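# Move the long cardboard box from desk to counter

## Task

Pick up the long cardboard box that sits on the desk and set it down on the counter located behind the shelves, entirely on the counter with no part hanging past its edge. Do not disturb the stacked cartons. The robot must not tip over or finish leaning, and the box has to stay on the counter on its own at the end rather than being held there by the robot.

## Robot and tools

ROBOT. A simulated Hello Robot Stretch 3 with one arm. It has a two-wheel differential base (0.33 m long, 0.34 m wide) that cannot slide sideways, a lift that moves the arm up and down a mast, and a telescoping arm that reaches out to the robot's RIGHT side. It ends in a wrist (yaw, pitch, roll) and a gripper. To carry the gripper forward or back, drive the base. Turns in place pivot about the wheel-axle midpoint, 0.05 m behind the front edge. With the arm retracted and the wrist folded, the robot sweeps a radius of 0.28 m when turning. An unfolded, level gripper reaches beyond that circle.

FRAMES. The base frame sits on the floor between the drive wheels, with x forward, y left and z up. hand_pose is reported in it, at the point where closed fingertips meet. The odometry frame is the base frame at the start. Heading is positive to the left, within -3.142 to 3.142.

execute_actions takes one argument, actions: a list run in order. An empty list simply returns the current state and images. Each action may hold the following keys.
- robot: a single command, a stop ({"stop": true}, which brakes everything and clears the queue), or a queue (a list of up to 8 commands and {"pause_s": s} waits of at most 15 s, run one after another).
- steps: 1 to 450 control ticks at 30 per second (1 by default). An action with only steps just waits.
- until: ends the action early once its conditions hold.

A command may contain base, joints and contact_limits, and these start together. Motions keep running after the call returns.

BASE. It takes exactly one key per command, and each is a relative move counted from wherever the base is when that command begins. translate_m is metres straight ahead (negative means backward), with magnitude up to 1. rotate_rad is radians of turn in place (positive means counter-clockwise or left), with magnitude up to 3.2.

JOINTS. These are absolute targets given by name, and any joint you leave out keeps its previous target.
- lift_m: 0 to 1.1 m, the arm's height.
- arm_m: 0 to 0.52 m, the extension.
- wrist_yaw_rad: -1.345 to 4.42. 0 points along the arm, positive swings toward the front, and 3.0 is folded over the base.
- wrist_pitch_rad: -1.57 to 0.451. 0 is level and negative tips the fingers down.
- wrist_roll_rad: -2.911 to 2.911.
- gripper_m: -0.089 to 0.179. Larger is wider, and the real gap is 0.007 to 0.025 smaller than the value.
- head_pan_rad: -3.953 to 1.73. 0 faces forward, positive turns left, and -1.57 looks along the arm.
- head_tilt_rad: -1.53 to 0.419. Negative looks down.

contact_limits: {"arm_m": effort%} from 1 to 100 makes the arm halt at that effort. Lower is gentler. It lasts until the next arm command.

A new command overrides at once: the joints it names retarget, and any older queue is discarded. A queue moves to its next item only after every motion ends "done" (for base or gripper, "off_target" also counts). Any other ending drops the rest. To wait for everything, use "steps": 450 with "until": {"robot": {"status": "ended"}}. Numeric conditions take the form [op, value], where op is one of =, !=, <, <=, >, >=. Never wait for "=" on a reading. "any": {"status": "ended"} fires when the first motion finishes. If any value in a call is invalid or out of range, the whole call is rejected.

zoom_image: camera (head_camera, nav_camera or wrist_camera) and region [x0, y0, x1, y1] in pixels of that camera's latest image, at most 504x504. The head cameras move with head pan and tilt. The wrist camera rides on the gripper.

finished_scene: scene (the integer of the current scene). It is irreversible, and the box must already rest where it belongs. Let all motion end before calling it.

RESULTS. Each result gives a snapshot plus one image per camera.
- base_status shows the progress made and the goal of the latest base move.
- joint_goals and joint_status show per-joint targets and states: moving, done, off_target (blocked and possibly still pushing), contact_stop (lift or arm pushed into something and went slack), time_out, stopped, not_commanded, torque_fault (a wrist servo is off for 10 s and limp).
- measured_speeds, refusals, queue and queue_left are also reported.
- Lines beginning refused:, dropped: or replaced: explain problems, counting from 0.
- on_its_own reports goals the robot changed, slack joints, loaded motors and base lean.
- base_tilt is in degrees, with forward and right positive. It has a fixed bias of up to about 4 degrees.
- motor_effort is in % with the peak shown in brackets, and it is noisy.
- lidar_m gives 12 distances in 30-degree sectors counter-clockwise from straight ahead, measured at 0.17 m height, so it sees legs rather than tabletops.
- wrist_depth_mm and head_depth_mm are 7x7 median-depth grids.
- Odometry counts wheel slip as motion.

SPEED. The base is fast (0.30 m/s, 1.9 rad/s) only when stowed: lift_m below 0.30, arm_m below 0.03 and wrist_yaw_rad above 2.54. Otherwise it is capped at 0.10 m/s and 0.63 rad/s.

GRIPPER. Close to a value below the object's width to grasp it. Open at least 0.02 beyond the value where contact occurred to release. Readings and "done" do not prove a grasp, so check the cameras. Squeezing too hard triggers a stall guard that weakens the grip. Send a different value to re-squeeze.

SAFETY.
- Fold or unfold the wrist only with lift_m between 0.32 and 0.95, wrist_pitch_rad -0.4 and roll near 0. Once it is folded, the lift may drop to 0.25.
- With yaw below -0.4, keep pitch at -0.5 or lower.
- Pushing an immovable object with the gripper higher than about 0.45 m can tip the robot. Pushing again after a contact_stop is even riskier.
- Do not drive while gripping, hooking or pushing something fixed.
- If the robot snags or leans, reverse the last move in small steps, pull the gripper away, and lower the lift to about 0.2 if it stays tipped.
- Avoid drops, slams, hard pushes, knocking the stacked cartons, and leaving the box overhanging or propped up by the robot.
- A loose object may occasionally be nudged by an outside push.

Each tool is called after ">>>" as a command line: name --argument value for each argument, lists and objects as JSON in quotes; but a table of rows of numbers goes row by row, as --pt "numbers of a row", without its own name.

## Session

>>> execute_actions --actions '[]'

Scene clock: 0.00 s.
robot.base_odometry: x=+0.000 y=+0.000 heading=+0.000 (m, m, rad; robot's odometry frame)
robot.turned_by_wheels: +0.000 (rad since the last result)
robot.turned_by_imu: +0.000 (rad since the last result)
robot.base_tilt: forward=-1.1 right=-0.1 (deg)
robot.lidar_m: 1.94 1.60 1.98 1.97 0.92 0.71 0.70 0.71 1.04 1.80 1.90 1.58
robot.head_depth_mm: 1797 1817 1840 1870 1896 1387 1929 / 1814 1816 1835 1896 1909 1363 1957 / 1838 1851 1863 1904 1936 1299 1963 / 1848 1880 1894 1925 1939 1309 1976 / 1859 1875 1898 1934 1961 1351 1983 / 1880 1903 1924 1943 1975 1340 1981 / 1897 1916 1945 1979 1978 1397 1648
robot.base_status: not_commanded
robot.joint_positions: lift_m=+0.379 arm_m=+0.002 wrist_yaw_rad=+3.112 wrist_pitch_rad=-0.422 wrist_roll_rad=+0.016 gripper_m=+0.037 head_pan_rad=-0.002 head_tilt_rad=-0.008
robot.joint_goals: lift_m=+0.379 arm_m=+0.002 wrist_yaw_rad=+3.112 wrist_pitch_rad=-0.422 wrist_roll_rad=+0.016 gripper_m=+0.037 head_pan_rad=-0.002 head_tilt_rad=-0.008
robot.joint_status: lift_m=not_commanded arm_m=not_commanded wrist_yaw_rad=not_commanded wrist_pitch_rad=not_commanded wrist_roll_rad=not_commanded gripper_m=not_commanded head_pan_rad=not_commanded head_tilt_rad=not_commanded
robot.measured_speeds: translate_m=+0.000 rotate_rad=+0.000 lift_m=+0.000 arm_m=+0.000 wrist_yaw_rad=+0.000 wrist_pitch_rad=+0.000 wrist_roll_rad=+0.000 head_pan_rad=+0.000 head_tilt_rad=+0.000
robot: refusals=0 queue=idle queue_left=0
robot.motor_effort: left_wheel=+0 right_wheel=-1 lift_m=+34 arm_m=+0 wrist_yaw_rad=+0 wrist_pitch_rad=+8 wrist_roll_rad=+0 gripper_m=+0 head_pan_rad=+1 head_tilt_rad=+1 (%)
robot.hand_pose: x=-0.0146 y=+0.0767 z=+0.3905 quat_wxyz=(+0.160, +0.699, +0.137, +0.684) (m; robot's base frame)
robot.wrist_depth_mm: 878 - - - - - - / 801 - - - - - - / 802 964 - - - - - / 764 801 - 835 850 881 909 / 665 674 - 687 719 723 740 / 565 576 - 593 592 621 618 / 495 514 - 547 522 537 546
pictures: head_camera (sideways: a quarter turn clockwise sets it upright), nav_camera (sideways: a quarter turn counterclockwise sets it upright), wrist_camera
Images, in order (width x height): head_camera 896x504, nav_camera 672x504, wrist_camera 644x364.

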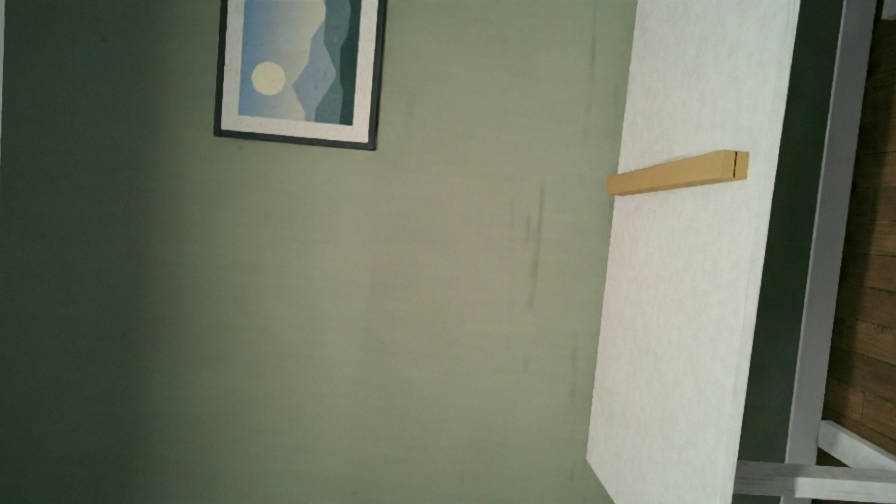

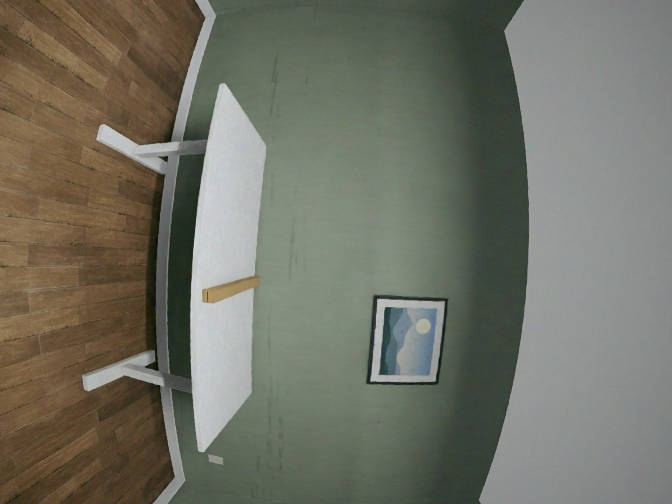

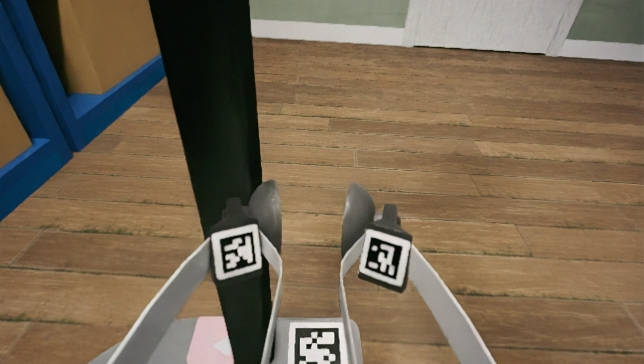

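>>> execute_actions --actions '[{"robot":{"joints":{"head_pan_rad":-3.14,"head_tilt_rad":-0.4}},"steps":200,"until":{"robot":{"status":"ended"}}}]'

>>> execute_actions --actions '[{"robot":{"joints":{"head_pan_rad":-1.9,"head_tilt_rad":-0.4}},"steps":200,"until":{"robot":{"status":"ended"}}}]'

>>> execute_actions --actions '[{"robot":{"joints":{"head_pan_rad":1.73,"head_tilt_rad":-0.4}},"steps":200,"until":{"robot":{"status":"ended"}}}]'

Scene clock: 3.33 s.
robot.base_odometry: x=+0.000 y=+0.000 heading=+0.000 (m, m, rad; robot's odometry frame)
robot.turned_by_wheels: +0.000 (rad since the last result)
robot.turned_by_imu: +0.000 (rad since the last result)
robot.base_tilt: forward=-1.1 right=+0.0 (deg)
robot.lidar_m: 1.94 1.60 1.98 1.97 0.92 0.71 0.70 0.71 1.05 1.80 1.90 1.59
robot.head_depth_mm: 912 606 635 690 1234 999 1004 / 926 613 641 694 1253 990 1013 / 934 621 651 704 1259 980 1252 / 944 622 660 709 1251 974 1272 / 786 628 667 719 1146 993 1230 / 571 616 674 745 824 930 1054 / 569 620 679 742 930 967 1100
robot.base_status: not_commanded
robot.joint_positions: lift_m=+0.379 arm_m=+0.002 wrist_yaw_rad=+3.112 wrist_pitch_rad=-0.422 wrist_roll_rad=+0.016 gripper_m=+0.037 head_pan_rad=-3.133 head_tilt_rad=-0.395
robot.joint_goals: lift_m=+0.379 arm_m=+0.002 wrist_yaw_rad=+3.112 wrist_pitch_rad=-0.422 wrist_roll_rad=+0.016 gripper_m=+0.037 head_pan_rad=-3.140 head_tilt_rad=-0.400
robot.joint_status: lift_m=not_commanded arm_m=not_commanded wrist_yaw_rad=not_commanded wrist_pitch_rad=not_commanded wrist_roll_rad=not_commanded gripper_m=not_commanded head_pan_rad=done head_tilt_rad=done
robot.measured_speeds: translate_m=+0.000 rotate_rad=+0.000 lift_m=+0.000 arm_m=+0.000 wrist_yaw_rad=+0.000 wrist_pitch_rad=+0.000 wrist_roll_rad=+0.000 head_pan_rad=+0.000 head_tilt_rad=+0.000
robot: refusals=0 queue=done queue_left=0
robot.motor_effort: left_wheel=+0(1) right_wheel=-1(1) lift_m=+34(33) arm_m=+0(0) wrist_yaw_rad=+0(1) wrist_pitch_rad=+8(8) wrist_roll_rad=+0(0) gripper_m=+0(1) head_pan_rad=-4(46) head_tilt_rad=-2(18) (%)
robot.hand_pose: x=-0.0146 y=+0.0767 z=+0.3905 quat_wxyz=(+0.160, +0.699, +0.137, +0.684) (m; robot's base frame)
robot.wrist_depth_mm: 880 - - - - - - / 794 - - - - - - / 808 950 - - - - - / 765 803 - 854 857 876 881 / 669 666 - 687 714 727 735 / 574 580 - 597 586 614 619 / 499 510 - 541 530 542 544
pictures: head_camera (sideways: a quarter turn clockwise sets it upright), nav_camera (sideways: a quarter turn counterclockwise sets it upright), wrist_camera
camera_calibration (this result's frames):
head_camera: T_world_to_cam=[[0.429485, 0.064609, -0.90076, 1.19079], [0.047743, -0.997667, -0.0487959, 0.0627159], [-0.901811, -0.022048, -0.431567, 0.521405], [0, 0, 0, 1]] pos_world=[-0.0442093, -0.00286991, 1.30069]
nav_camera: T_world_to_cam=[[-0.404069, -0.0747703, 0.911667, -1.14667], [-0.0124109, 0.99701, 0.0762689, -0.0455801], [-0.914644, 0.0195034, -0.403789, 0.489582], [0, 0, 0, 1]] pos_world=[-0.0161086, -0.0498419, 1.24655]
wrist_camera: T_world_to_cam=[[0.999624, -0.0199505, 0.0188129, 0.0079248], [0.00238765, -0.620129, -0.784496, 0.378592], [0.0273176, 0.784246, -0.619849, 0.349401], [0, 0, 0, 1]] pos_world=[-0.0183705, -0.0390824, 0.51343]
Images, in order (width x height): head_camera 896x504, nav_camera 672x504, wrist_camera 644x364.

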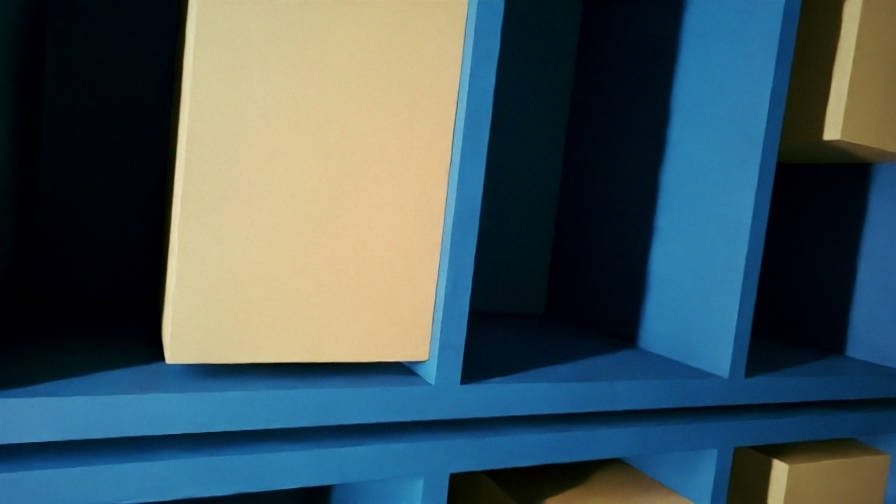

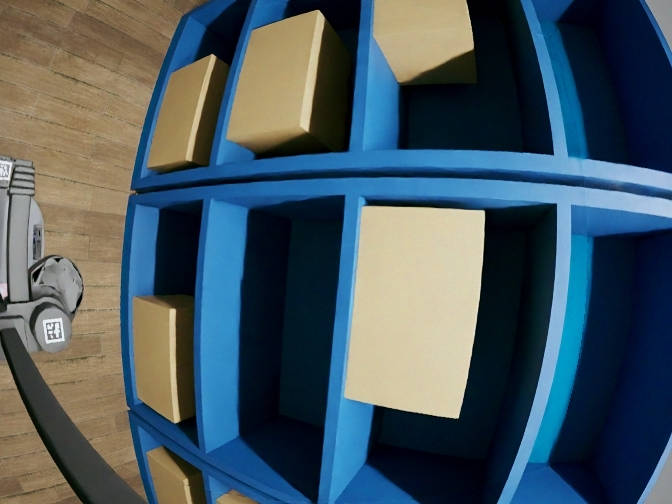

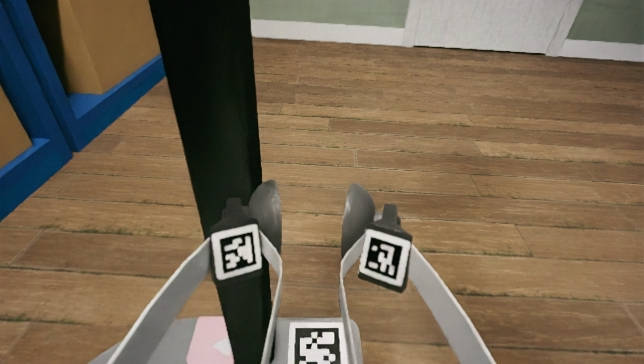

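Scene clock: 4.53 s.
robot.base_odometry: x=+0.000 y=+0.000 heading=+0.000 (m, m, rad; robot's odometry frame)
robot.turned_by_wheels: +0.000 (rad since the last result)
robot.turned_by_imu: +0.000 (rad since the last result)
robot.base_tilt: forward=-1.2 right=+0.0 (deg)
robot.lidar_m: 1.94 1.60 1.98 1.97 0.93 0.71 0.70 0.71 1.04 1.81 1.90 1.59
robot.head_depth_mm: 1658 1175 1223 1394 1354 1600 1281 / 1638 1792 1968 2125 1589 1620 1378 / 1608 1750 1905 2108 2144 1669 1360 / 1569 1706 1853 2047 2128 1655 1354 / 1533 1665 1805 2005 2089 1627 1343 / 1501 1622 1767 1939 2037 1618 1327 / 1473 1583 1709 1892 1990 1598 1321
robot.base_status: not_commanded
robot.joint_positions: lift_m=+0.379 arm_m=+0.002 wrist_yaw_rad=+3.112 wrist_pitch_rad=-0.422 wrist_roll_rad=+0.016 gripper_m=+0.037 head_pan_rad=-1.907 head_tilt_rad=-0.395
robot.joint_goals: lift_m=+0.379 arm_m=+0.002 wrist_yaw_rad=+3.112 wrist_pitch_rad=-0.422 wrist_roll_rad=+0.016 gripper_m=+0.037 head_pan_rad=-1.900 head_tilt_rad=-0.400
robot.joint_status: lift_m=not_commanded arm_m=not_commanded wrist_yaw_rad=not_commanded wrist_pitch_rad=not_commanded wrist_roll_rad=not_commanded gripper_m=not_commanded head_pan_rad=done head_tilt_rad=done
robot.measured_speeds: translate_m=+0.000 rotate_rad=+0.000 lift_m=+0.000 arm_m=+0.000 wrist_yaw_rad=+0.000 wrist_pitch_rad=+0.000 wrist_roll_rad=+0.000 head_pan_rad=+0.000 head_tilt_rad=+0.000
robot: refusals=0 queue=done queue_left=0
robot.motor_effort: left_wheel=+0(1) right_wheel=-1(1) lift_m=+33(34) arm_m=+0(0) wrist_yaw_rad=+0(1) wrist_pitch_rad=+8(8) wrist_roll_rad=+0(0) gripper_m=+0(0) head_pan_rad=+5(49) head_tilt_rad=-2(3) (%)
robot.hand_pose: x=-0.0146 y=+0.0767 z=+0.3905 quat_wxyz=(+0.160, +0.699, +0.137, +0.684) (m; robot's base frame)
robot.wrist_depth_mm: 892 - - - - - - / 820 - - - - - - / 801 986 - - - - - / 758 799 - 855 860 876 900 / 659 676 - 696 722 717 733 / 565 586 - 601 589 625 632 / 494 514 - 548 526 539 549
pictures: head_camera (sideways: a quarter turn clockwise sets it upright), nav_camera (sideways: a quarter turn counterclockwise sets it upright), wrist_camera
camera_calibration (this result's frames):
head_camera: T_world_to_cam=[[0.0845631, 0.426005, -0.90076, 1.19289], [0.954948, -0.292735, -0.0487959, 0.057182], [-0.284472, -0.856052, -0.431567, 0.517639], [0, 0, 0, 1]] pos_world=[-0.00822664, -0.0483116, 1.30069]
nav_camera: T_world_to_cam=[[-0.0663996, -0.405529, 0.911667, -1.14873], [-0.942371, 0.32576, 0.0762689, -0.0399073], [-0.327914, -0.854065, -0.403789, 0.486002], [0, 0, 0, 1]] pos_world=[0.0454839, -0.0377669, 1.24655]
wrist_camera: T_world_to_cam=[[0.999624, -0.0199505, 0.0188131, 0.00792474], [0.0023878, -0.620129, -0.784496, 0.378592], [0.0273176, 0.784246, -0.619849, 0.349401], [0, 0, 0, 1]] pos_world=[-0.0183706, -0.0390824, 0.51343]
Images, in order (width x height): head_camera 896x504, nav_camera 672x504, wrist_camera 644x364.

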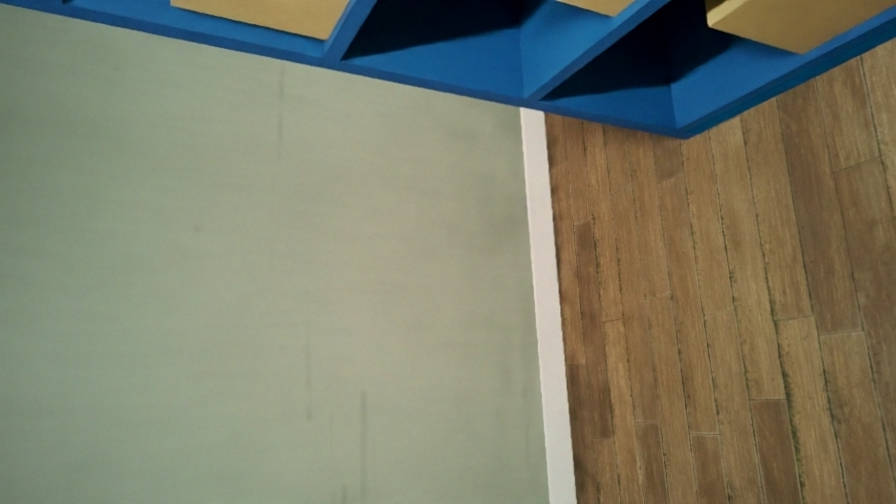

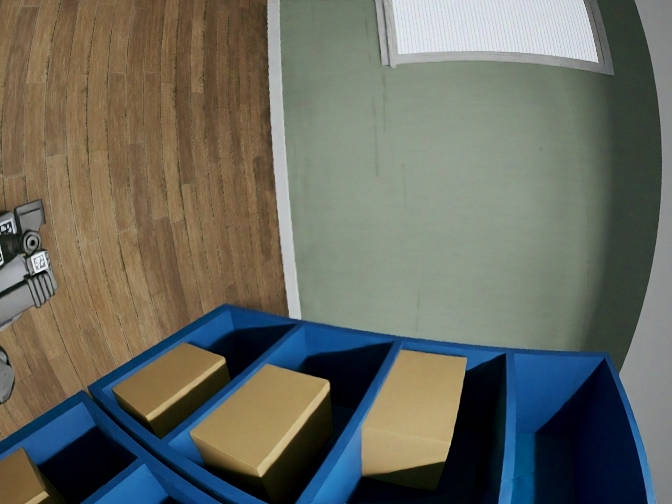

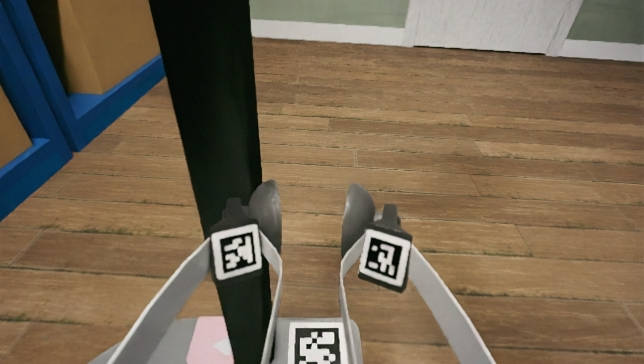

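Scene clock: 6.73 s.
robot.base_odometry: x=+0.000 y=+0.000 heading=+0.000 (m, m, rad; robot's odometry frame)
robot.turned_by_wheels: +0.000 (rad since the last result)
robot.turned_by_imu: +0.000 (rad since the last result)
robot.base_tilt: forward=-1.2 right=+0.0 (deg)
robot.lidar_m: 1.93 1.60 1.98 1.97 0.92 0.71 0.70 0.70 1.04 1.80 1.91 1.59
robot.head_depth_mm: 1605 1733 1873 2015 2147 1687 1386 / 1647 1774 1916 2089 2154 1684 1374 / 1682 1814 1977 2163 2127 1662 1366 / 1726 1862 2041 2208 2129 1654 1357 / 1773 1916 2027 2187 2086 1633 1348 / 1450 1440 1710 1814 1953 1623 1331 / - - - - - - -
robot.base_status: not_commanded
robot.joint_positions: lift_m=+0.379 arm_m=+0.002 wrist_yaw_rad=+3.112 wrist_pitch_rad=-0.422 wrist_roll_rad=+0.016 gripper_m=+0.037 head_pan_rad=+1.721 head_tilt_rad=-0.395
robot.joint_goals: lift_m=+0.379 arm_m=+0.002 wrist_yaw_rad=+3.112 wrist_pitch_rad=-0.422 wrist_roll_rad=+0.016 gripper_m=+0.037 head_pan_rad=+1.730 head_tilt_rad=-0.400
robot.joint_status: lift_m=not_commanded arm_m=not_commanded wrist_yaw_rad=not_commanded wrist_pitch_rad=not_commanded wrist_roll_rad=not_commanded gripper_m=not_commanded head_pan_rad=done head_tilt_rad=done
robot.measured_speeds: translate_m=+0.000 rotate_rad=+0.000 lift_m=+0.000 arm_m=+0.000 wrist_yaw_rad=+0.000 wrist_pitch_rad=+0.000 wrist_roll_rad=+0.000 head_pan_rad=+0.000 head_tilt_rad=+0.000
robot: refusals=0 queue=done queue_left=0
robot.motor_effort: left_wheel=+0(0) right_wheel=-1(1) lift_m=+33(33) arm_m=+0(1) wrist_yaw_rad=+1(1) wrist_pitch_rad=+8(8) wrist_roll_rad=+0(0) gripper_m=+0(0) head_pan_rad=+4(47) head_tilt_rad=-1(4) (%)
robot.hand_pose: x=-0.0146 y=+0.0767 z=+0.3905 quat_wxyz=(+0.160, +0.699, +0.137, +0.684) (m; robot's base frame)
robot.wrist_depth_mm: 869 - - - - - - / 794 - - - - - - / 800 957 - - - - - / 773 801 - 854 868 860 905 / 661 677 - 689 716 737 743 / 563 583 - 600 587 612 636 / 499 519 - 544 522 544 543
pictures: head_camera (sideways: a quarter turn clockwise sets it upright), nav_camera (sideways: a quarter turn counterclockwise sets it upright), wrist_camera
camera_calibration (this result's frames):
head_camera: T_world_to_cam=[[0.124283, -0.416155, -0.90076, 1.19265], [-0.981075, -0.187377, -0.0487959, 0.0689917], [-0.148475, 0.889778, -0.431567, 0.516809], [0, 0, 0, 1]] pos_world=[-0.00380665, 0.0494077, 1.30069]
nav_camera: T_world_to_cam=[[-0.130775, 0.389564, 0.911667, -1.14834], [0.985387, 0.152303, 0.0762689, -0.0516667], [-0.109138, 0.908319, -0.403789, 0.484668], [0, 0, 0, 1]] pos_world=[-0.0463668, 0.014989, 1.24655]
wrist_camera: T_world_to_cam=[[0.999624, -0.0199505, 0.018813, 0.00792478], [0.00238771, -0.620129, -0.784496, 0.378592], [0.0273176, 0.784246, -0.619848, 0.349401], [0, 0, 0, 1]] pos_world=[-0.0183705, -0.0390824, 0.51343]
Images, in order (width x height): head_camera 896x504, nav_camera 672x504, wrist_camera 644x364.

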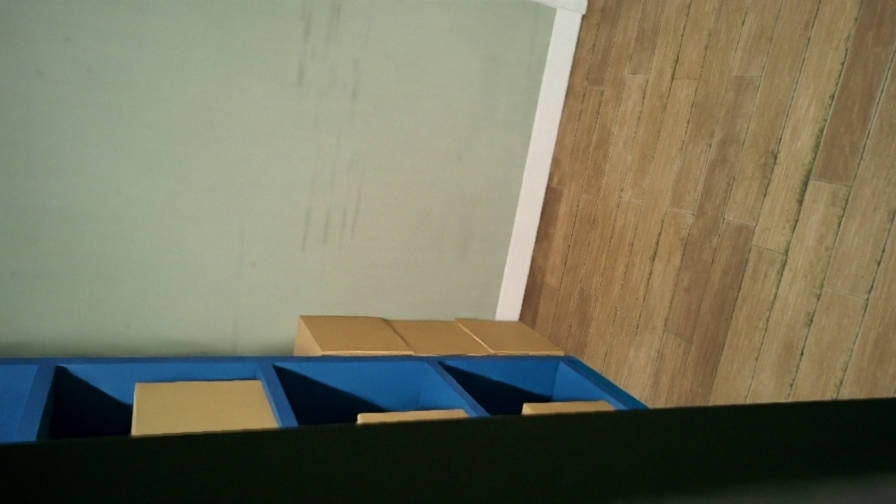

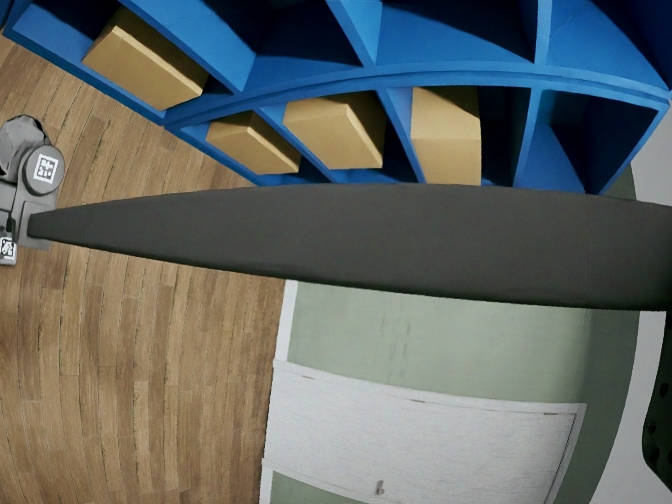

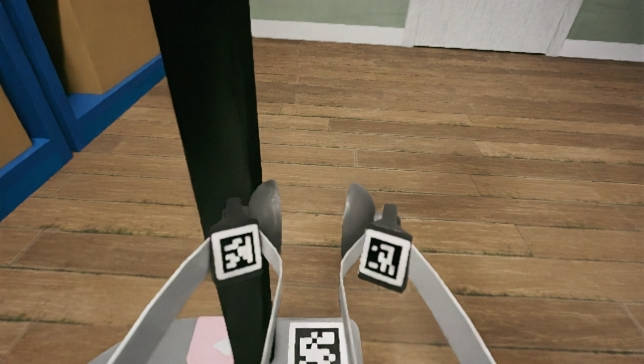

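>>> execute_actions --actions '[{"robot":[{"joints":{"lift_m":0.27,"head_pan_rad":-1.57,"head_tilt_rad":-0.7},"base":{"rotate_rad":-0.2}},{"base":{"translate_m":0.86}},{"base":{"rotate_rad":1.77}},{"joints":{"lift_m":0.9,"wrist_pitch_rad":-0.4}},{"joints":{"wrist_yaw_rad":0,"lift_m":0.95,"gripper_m":0.15}},{"joints":{"wrist_pitch_rad":-1.5,"lift_m":1.05}}],"steps":450,"until":{"robot":{"status":"ended"}}},{"steps":450,"until":{"robot":{"status":"ended"}}}]'

Scene clock: 33.60 s.
robot.base_odometry: x=+0.843 y=-0.171 heading=+1.570 (m, m, rad; robot's odometry frame)
robot.turned_by_wheels: +1.570 (rad since the last result)
robot.turned_by_imu: +1.580 (rad since the last result)
robot.base_tilt: forward=-1.1 right=-0.2 (deg)
robot.lidar_m: 2.07 2.06 1.58 1.53 1.63 1.72 1.68 0.80 0.78 1.08 0.94 0.97
robot.head_depth_mm: 891 - - - - - 1168 / 903 - - - - - - / 915 1023 - - - - - / 929 1057 1053 829 667 - 1155 / 939 1071 1040 824 682 597 1138 / 959 1082 1032 820 678 604 1113 / 966 1105 1017 810 674 614 1147
robot.base_status: done (rotate_rad +1.7698 of +1.7700)
robot.joint_positions: lift_m=+1.049 arm_m=+0.002 wrist_yaw_rad=+0.003 wrist_pitch_rad=-1.496 wrist_roll_rad=+0.016 gripper_m=+0.150 head_pan_rad=-1.563 head_tilt_rad=-0.692
robot.joint_goals: lift_m=+1.050 arm_m=+0.002 wrist_yaw_rad=+0.000 wrist_pitch_rad=-1.500 wrist_roll_rad=+0.016 gripper_m=+0.150 head_pan_rad=-1.570 head_tilt_rad=-0.700
robot.joint_status: lift_m=done arm_m=not_commanded wrist_yaw_rad=done wrist_pitch_rad=done wrist_roll_rad=not_commanded gripper_m=done head_pan_rad=done head_tilt_rad=done
robot.measured_speeds: translate_m=+0.000 rotate_rad=+0.000 lift_m=+0.000 arm_m=+0.000 wrist_yaw_rad=+0.000 wrist_pitch_rad=+0.000 wrist_roll_rad=+0.000 head_pan_rad=+0.000 head_tilt_rad=+0.000
robot: refusals=0 queue=done queue_left=0
robot.motor_effort: left_wheel=-5(15) right_wheel=+2(8) lift_m=+46(49) arm_m=+0(1) wrist_yaw_rad=-2(2) wrist_pitch_rad=-3(13) wrist_roll_rad=+0(0) gripper_m=+0(86) head_pan_rad=-3(48) head_tilt_rad=-3(17) (%)
robot.hand_pose: x=-0.0216 y=-0.1424 z=+0.9306 quat_wxyz=(+0.515, +0.478, -0.522, -0.485) (m; robot's base frame)
robot.wrist_depth_mm: - 352 346 351 351 354 356 / - - - - - 364 364 / - - - - - - - / - - - - - - - / - - - - - - - / - - - - - - - / - - - - - - -
pictures: head_camera (sideways: a quarter turn clockwise sets it upright), nav_camera (sideways: a quarter turn counterclockwise sets it upright), wrist_camera
camera_calibration (this result's frames):
head_camera: T_world_to_cam=[[-0.0658376, 0.674225, -0.735585, 0.97845], [0.997638, 0.0589344, -0.035274, 0.0393013], [0.0195686, -0.736171, -0.676513, 0.834461], [0, 0, 0, 1]] pos_world=[0.00888102, -0.0477055, 1.28564]
nav_camera: T_world_to_cam=[[0.076066, -0.653121, 0.753423, -0.943263], [-0.996861, -0.0331833, 0.0718779, -0.0338295], [-0.0219439, -0.756526, -0.653596, 0.809151], [0, 0, 0, 1]] pos_world=[0.0557828, -0.00504436, 1.24197]
wrist_camera: T_world_to_cam=[[-0.999733, -0.0231119, 0.000767655, -0.0264741], [-0.0226414, 0.985053, 0.17076, 0.00546461], [-0.00470276, 0.170697, -0.985312, 1.10821], [0, 0, 0, 1]] pos_world=[-0.0211316, -0.195163, 1.09102]
Images, in order (width x height): head_camera 896x504, nav_camera 672x504, wrist_camera 644x364.

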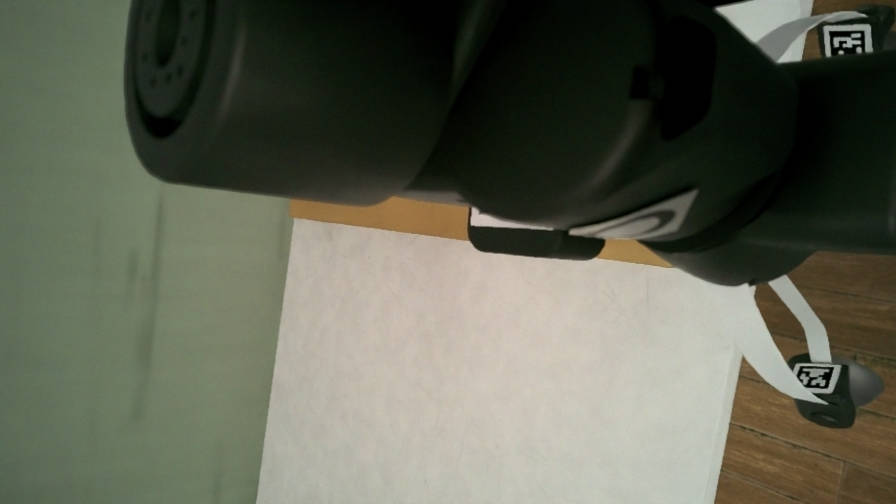

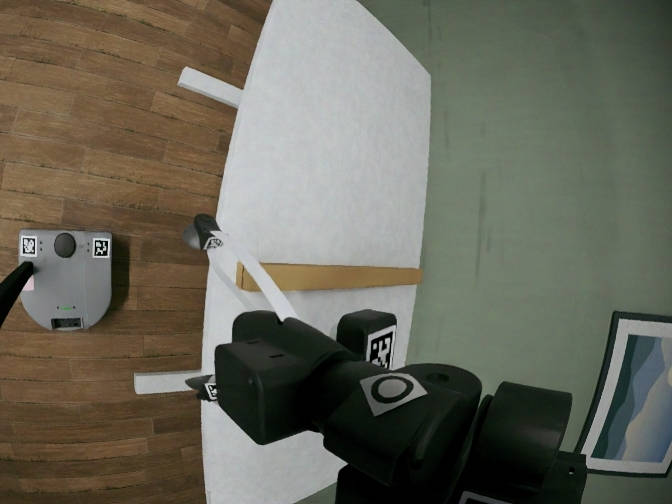

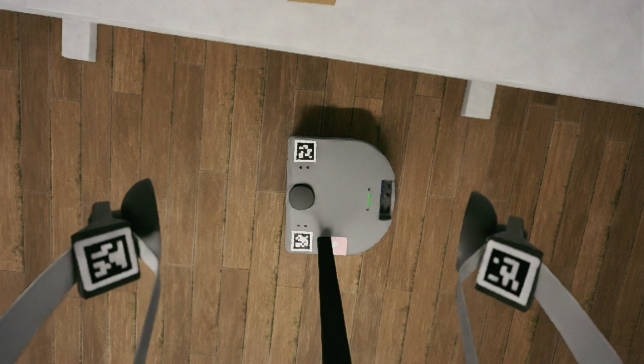

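>>> execute_actions --actions '[{"robot":{"joints":{"arm_m":0.51,"wrist_pitch_rad":-1.35,"lift_m":1.0}},"steps":450,"until":{"robot":{"status":"ended"}}}]'

Scene clock: 39.23 s.
robot.base_odometry: x=+0.843 y=-0.171 heading=+1.570 (m, m, rad; robot's odometry frame)
robot.turned_by_wheels: +0.000 (rad since the last result)
robot.turned_by_imu: -0.001 (rad since the last result)
robot.base_tilt: forward=-1.1 right=-0.1 (deg)
robot.lidar_m: 2.07 2.06 1.57 1.53 1.64 1.71 1.68 0.80 0.78 1.08 0.94 0.97
robot.head_depth_mm: - 1019 1084 853 702 597 1136 / - 1021 1072 845 697 594 1153 / - - 1025 815 677 590 1172 / 926 1043 1049 807 654 571 1162 / 940 1065 1044 822 681 595 1156 / 953 1081 1029 817 678 604 1152 / 970 1102 1017 811 674 613 1144
robot.base_status: done (rotate_rad +1.7698 of +1.7700)
robot.joint_positions: lift_m=+1.001 arm_m=+0.510 wrist_yaw_rad=+0.001 wrist_pitch_rad=-1.353 wrist_roll_rad=+0.016 gripper_m=+0.150 head_pan_rad=-1.563 head_tilt_rad=-0.692
robot.joint_goals: lift_m=+1.000 arm_m=+0.510 wrist_yaw_rad=+0.000 wrist_pitch_rad=-1.350 wrist_roll_rad=+0.016 gripper_m=+0.150 head_pan_rad=-1.570 head_tilt_rad=-0.700
robot.joint_status: lift_m=done arm_m=done wrist_yaw_rad=done wrist_pitch_rad=done wrist_roll_rad=not_commanded gripper_m=done head_pan_rad=done head_tilt_rad=done
robot.measured_speeds: translate_m=+0.000 rotate_rad=+0.000 lift_m=+0.000 arm_m=+0.000 wrist_yaw_rad=+0.000 wrist_pitch_rad=+0.000 wrist_roll_rad=+0.000 head_pan_rad=+0.000 head_tilt_rad=+0.000
robot: refusals=0 queue=done queue_left=0
robot.motor_effort: left_wheel=-5(5) right_wheel=+3(2) lift_m=+12(48) arm_m=+2(2) wrist_yaw_rad=+0(2) wrist_pitch_rad=+1(2) wrist_roll_rad=+0(0) gripper_m=+0(0) head_pan_rad=-4(4) head_tilt_rad=-3(3) (%)
robot.hand_pose: x=-0.0216 y=-0.6865 z=+0.8841 quat_wxyz=(+0.547, +0.439, -0.555, -0.447) (m; robot's base frame)
robot.wrist_depth_mm: 316 322 324 276 329 331 335 / 319 319 322 277 328 333 335 / 320 323 325 277 329 334 336 / 319 322 323 279 332 331 336 / 319 324 326 278 332 335 337 / - 323 325 279 332 333 337 / 322 322 326 280 333 338 338
pictures: head_camera (sideways: a quarter turn clockwise sets it upright), nav_camera (sideways: a quarter turn counterclockwise sets it upright), wrist_camera
camera_calibration (this result's frames):
head_camera: T_world_to_cam=[[-0.0658377, 0.67423, -0.735581, 0.978444], [0.997638, 0.0589347, -0.0352737, 0.0393008], [0.0195687, -0.736166, -0.676518, 0.834467], [0, 0, 0, 1]] pos_world=[0.00888103, -0.0477054, 1.28564]
nav_camera: T_world_to_cam=[[0.0760661, -0.653126, 0.753419, -0.943258], [-0.996861, -0.0331839, 0.0718778, -0.0338293], [-0.0219439, -0.756522, -0.653601, 0.809158], [0, 0, 0, 1]] pos_world=[0.0557828, -0.00504396, 1.24197]
wrist_camera: T_world_to_cam=[[-0.999769, -0.0211664, 0.00367919, -0.0402124], [-0.0210501, 0.999352, 0.0292092, 0.684413], [-0.00429506, 0.029125, -0.999567, 1.07065], [0, 0, 0, 1]] pos_world=[-0.0211977, -0.716003, 1.05035]
Images, in order (width x height): head_camera 896x504, nav_camera 672x504, wrist_camera 644x364.

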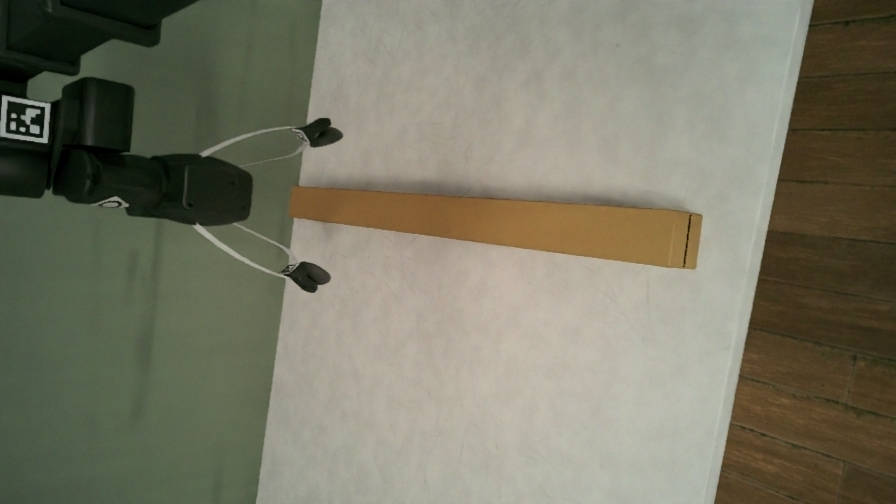

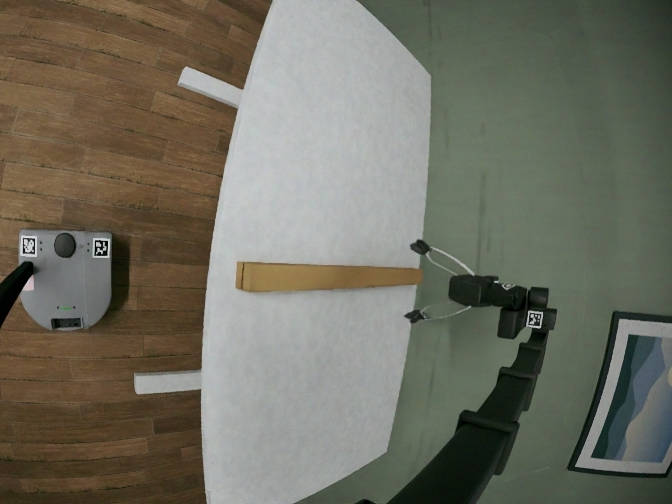

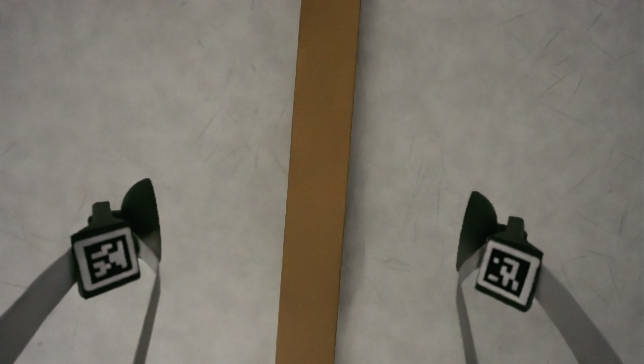

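>>> execute_actions --actions '[{"robot":[{"joints":{"wrist_pitch_rad":-1.5,"lift_m":0.872,"gripper_m":0.11}}],"steps":450,"until":{"robot":{"status":"ended"}}}]'

Scene clock: 42.77 s.
robot.base_odometry: x=+0.843 y=-0.171 heading=+1.570 (m, m, rad; robot's odometry frame)
robot.turned_by_wheels: +0.000 (rad since the last result)
robot.turned_by_imu: +0.000 (rad since the last result)
robot.base_tilt: forward=-1.2 right=+0.0 (deg)
robot.lidar_m: 2.07 2.06 1.58 1.53 1.64 1.72 1.68 0.80 0.78 1.08 0.94 0.97
robot.head_depth_mm: 892 991 - - - 590 1139 / 906 - 1066 846 698 594 1155 / 912 - 1024 811 677 587 1171 / 927 1050 1046 804 653 571 1168 / 936 1069 1038 823 684 597 1159 / 956 1085 1029 818 678 605 1156 / 967 1106 1019 807 674 613 1144
robot.base_status: done (rotate_rad +1.7698 of +1.7700)
robot.joint_positions: lift_m=+0.873 arm_m=+0.510 wrist_yaw_rad=+0.001 wrist_pitch_rad=-1.496 wrist_roll_rad=+0.016 gripper_m=+0.110 head_pan_rad=-1.563 head_tilt_rad=-0.692
robot.joint_goals: lift_m=+0.872 arm_m=+0.510 wrist_yaw_rad=+0.000 wrist_pitch_rad=-1.500 wrist_roll_rad=+0.016 gripper_m=+0.110 head_pan_rad=-1.570 head_tilt_rad=-0.700
robot.joint_status: lift_m=done arm_m=done wrist_yaw_rad=done wrist_pitch_rad=done wrist_roll_rad=not_commanded gripper_m=done head_pan_rad=done head_tilt_rad=done
robot.measured_speeds: translate_m=+0.000 rotate_rad=+0.000 lift_m=+0.000 arm_m=+0.000 wrist_yaw_rad=+0.000 wrist_pitch_rad=+0.000 wrist_roll_rad=+0.000 head_pan_rad=+0.000 head_tilt_rad=+0.000
robot: refusals=0 queue=done queue_left=0
robot.motor_effort: left_wheel=-5(5) right_wheel=+2(2) lift_m=+12(11) arm_m=+3(3) wrist_yaw_rad=+0(1) wrist_pitch_rad=-2(2) wrist_roll_rad=+0(0) gripper_m=+0(85) head_pan_rad=-4(2) head_tilt_rad=-4(3) (%)
robot.hand_pose: x=-0.0216 y=-0.6498 z=+0.7542 quat_wxyz=(+0.514, +0.477, -0.522, -0.485) (m; robot's base frame)
robot.wrist_depth_mm: 177 178 180 134 182 184 185 / 181 182 184 137 186 189 190 / 185 187 188 141 191 192 193 / 190 192 193 143 196 197 199 / 195 195 199 147 201 201 204 / 200 203 203 151 206 208 210 / - 207 206 155 212 213 215
pictures: head_camera (sideways: a quarter turn clockwise sets it upright), nav_camera (sideways: a quarter turn counterclockwise sets it upright), wrist_camera
camera_calibration (this result's frames):
head_camera: T_world_to_cam=[[-0.0658377, 0.67423, -0.735581, 0.978444], [0.997638, 0.0589347, -0.0352737, 0.0393008], [0.0195687, -0.736166, -0.676518, 0.834467], [0, 0, 0, 1]] pos_world=[0.00888103, -0.0477054, 1.28564]
nav_camera: T_world_to_cam=[[0.0760661, -0.653126, 0.753419, -0.943258], [-0.996861, -0.0331839, 0.0718778, -0.0338293], [-0.0219439, -0.756522, -0.6536, 0.809157], [0, 0, 0, 1]] pos_world=[0.0557828, -0.00504397, 1.24197]
wrist_camera: T_world_to_cam=[[-0.999771, -0.0213681, 0.000757185, -0.0369181], [-0.0209228, 0.985003, 0.171263, 0.535075], [-0.0044054, 0.171208, -0.985225, 1.02124], [0, 0, 0, 1]] pos_world=[-0.0212154, -0.702683, 0.914538]
Images, in order (width x height): head_camera 896x504, nav_camera 672x504, wrist_camera 644x364.

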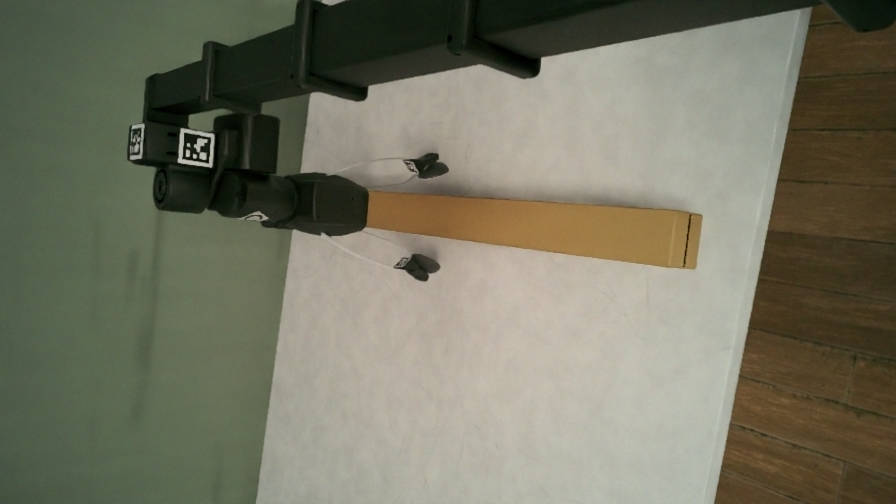

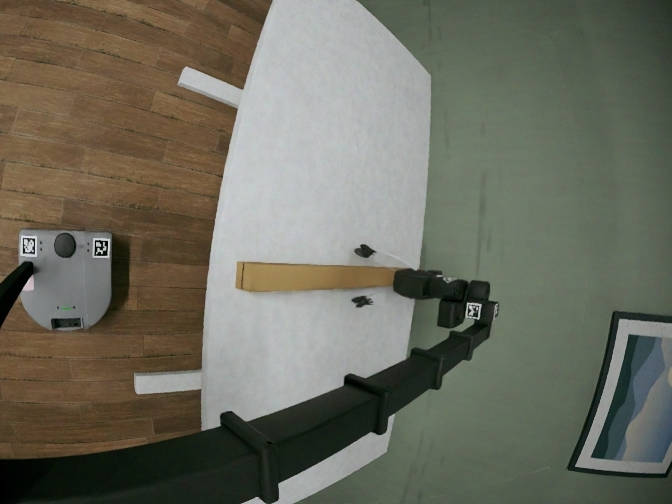

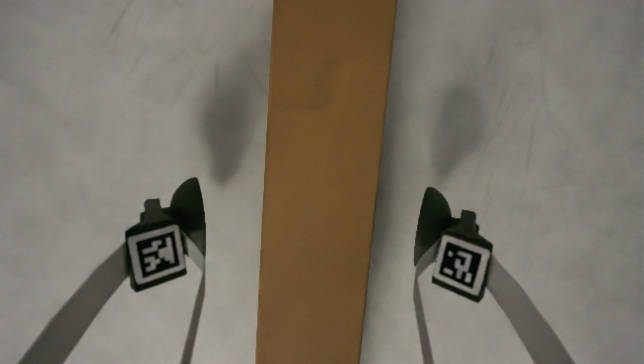

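>>> execute_actions --actions '[{"robot":[{"joints":{"lift_m":0.865}},{"joints":{"gripper_m":0.0}},{"pause_s":0.5},{"joints":{"lift_m":0.95}}],"steps":450,"until":{"robot":{"status":"ended"}}}]'

Scene clock: 47.57 s.
robot.base_odometry: x=+0.843 y=-0.171 heading=+1.570 (m, m, rad; robot's odometry frame)
robot.turned_by_wheels: +0.000 (rad since the last result)
robot.turned_by_imu: -0.001 (rad since the last result)
robot.base_tilt: forward=-1.1 right=+0.0 (deg)
robot.lidar_m: 2.07 2.06 1.57 1.53 1.64 1.71 1.68 0.80 0.78 1.08 0.94 0.97
robot.head_depth_mm: 878 - 1046 847 701 596 1138 / 874 1048 1073 846 695 592 1155 / 890 - 988 792 660 588 1146 / 924 1054 1049 786 548 585 1162 / 941 1066 1042 824 682 596 1156 / 953 1087 1033 818 678 604 1155 / 965 1105 1016 809 673 611 1152
robot.base_status: done (rotate_rad +1.7698 of +1.7700)
robot.joint_positions: lift_m=+0.949 arm_m=+0.510 wrist_yaw_rad=+0.001 wrist_pitch_rad=-1.497 wrist_roll_rad=+0.016 gripper_m=+0.001 head_pan_rad=-1.563 head_tilt_rad=-0.692
robot.joint_goals: lift_m=+0.950 arm_m=+0.510 wrist_yaw_rad=+0.000 wrist_pitch_rad=-1.500 wrist_roll_rad=+0.016 gripper_m=+0.000 head_pan_rad=-1.570 head_tilt_rad=-0.700
robot.joint_status: lift_m=done arm_m=done wrist_yaw_rad=done wrist_pitch_rad=done wrist_roll_rad=not_commanded gripper_m=done head_pan_rad=done head_tilt_rad=done
robot.measured_speeds: translate_m=+0.000 rotate_rad=+0.000 lift_m=+0.000 arm_m=+0.000 wrist_yaw_rad=+0.000 wrist_pitch_rad=+0.000 wrist_roll_rad=+0.000 head_pan_rad=+0.000 head_tilt_rad=+0.000
robot: refusals=0 queue=done queue_left=0
robot.motor_effort: left_wheel=-5(5) right_wheel=+2(2) lift_m=+48(48) arm_m=+3(3) wrist_yaw_rad=-1(0) wrist_pitch_rad=-2(2) wrist_roll_rad=+0(0) gripper_m=-20(97) head_pan_rad=-3(3) head_tilt_rad=-2(2) (%)
robot.hand_pose: x=-0.0216 y=-0.6497 z=+0.8306 quat_wxyz=(+0.514, +0.477, -0.522, -0.485) (m; robot's base frame)
robot.wrist_depth_mm: 248 248 249 123 254 257 257 / 255 256 256 125 262 263 266 / 261 260 262 128 266 269 271 / 267 269 268 132 273 276 279 / 275 274 135 135 281 284 286 / 282 280 286 138 288 291 293 / 289 292 291 143 296 299 302
pictures: head_camera (sideways: a quarter turn clockwise sets it upright), nav_camera (sideways: a quarter turn counterclockwise sets it upright), wrist_camera
camera_calibration (this result's frames):
head_camera: T_world_to_cam=[[-0.0658376, 0.67423, -0.735581, 0.978444], [0.997638, 0.0589346, -0.0352737, 0.0393008], [0.0195686, -0.736166, -0.676518, 0.834467], [0, 0, 0, 1]] pos_world=[0.00888102, -0.0477054, 1.28564]
nav_camera: T_world_to_cam=[[0.076066, -0.653126, 0.753419, -0.943258], [-0.996861, -0.0331838, 0.0718778, -0.0338293], [-0.021944, -0.756522, -0.6536, 0.809157], [0, 0, 0, 1]] pos_world=[0.0557828, -0.00504397, 1.24197]
wrist_camera: T_world_to_cam=[[-0.999771, -0.0213681, 0.000746394, -0.0369642], [-0.0209223, 0.984913, 0.171781, 0.521362], [-0.00440577, 0.171726, -0.985135, 1.09679], [0, 0, 0, 1]] pos_world=[-0.0212155, -0.702633, 0.99095]
Images, in order (width x height): head_camera 896x504, nav_camera 672x504, wrist_camera 644x364.

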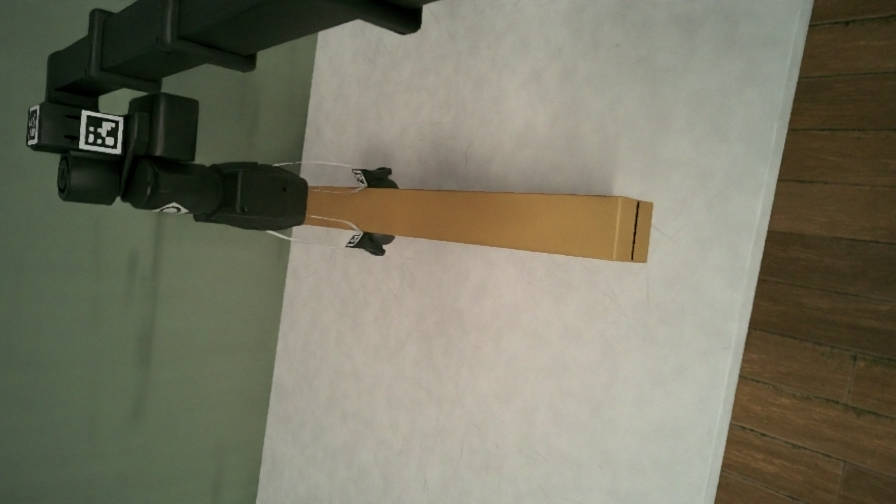

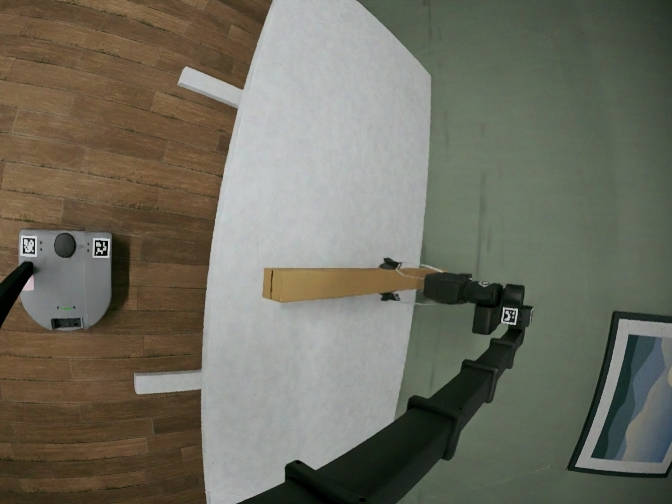

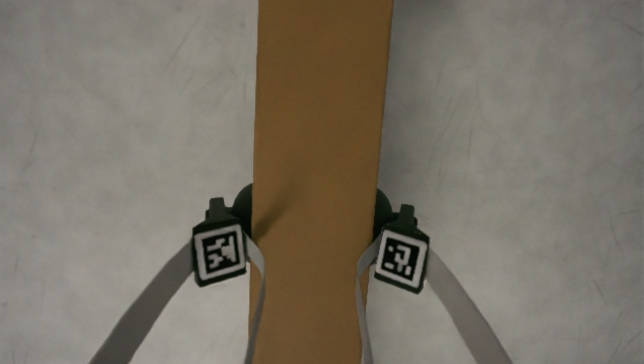

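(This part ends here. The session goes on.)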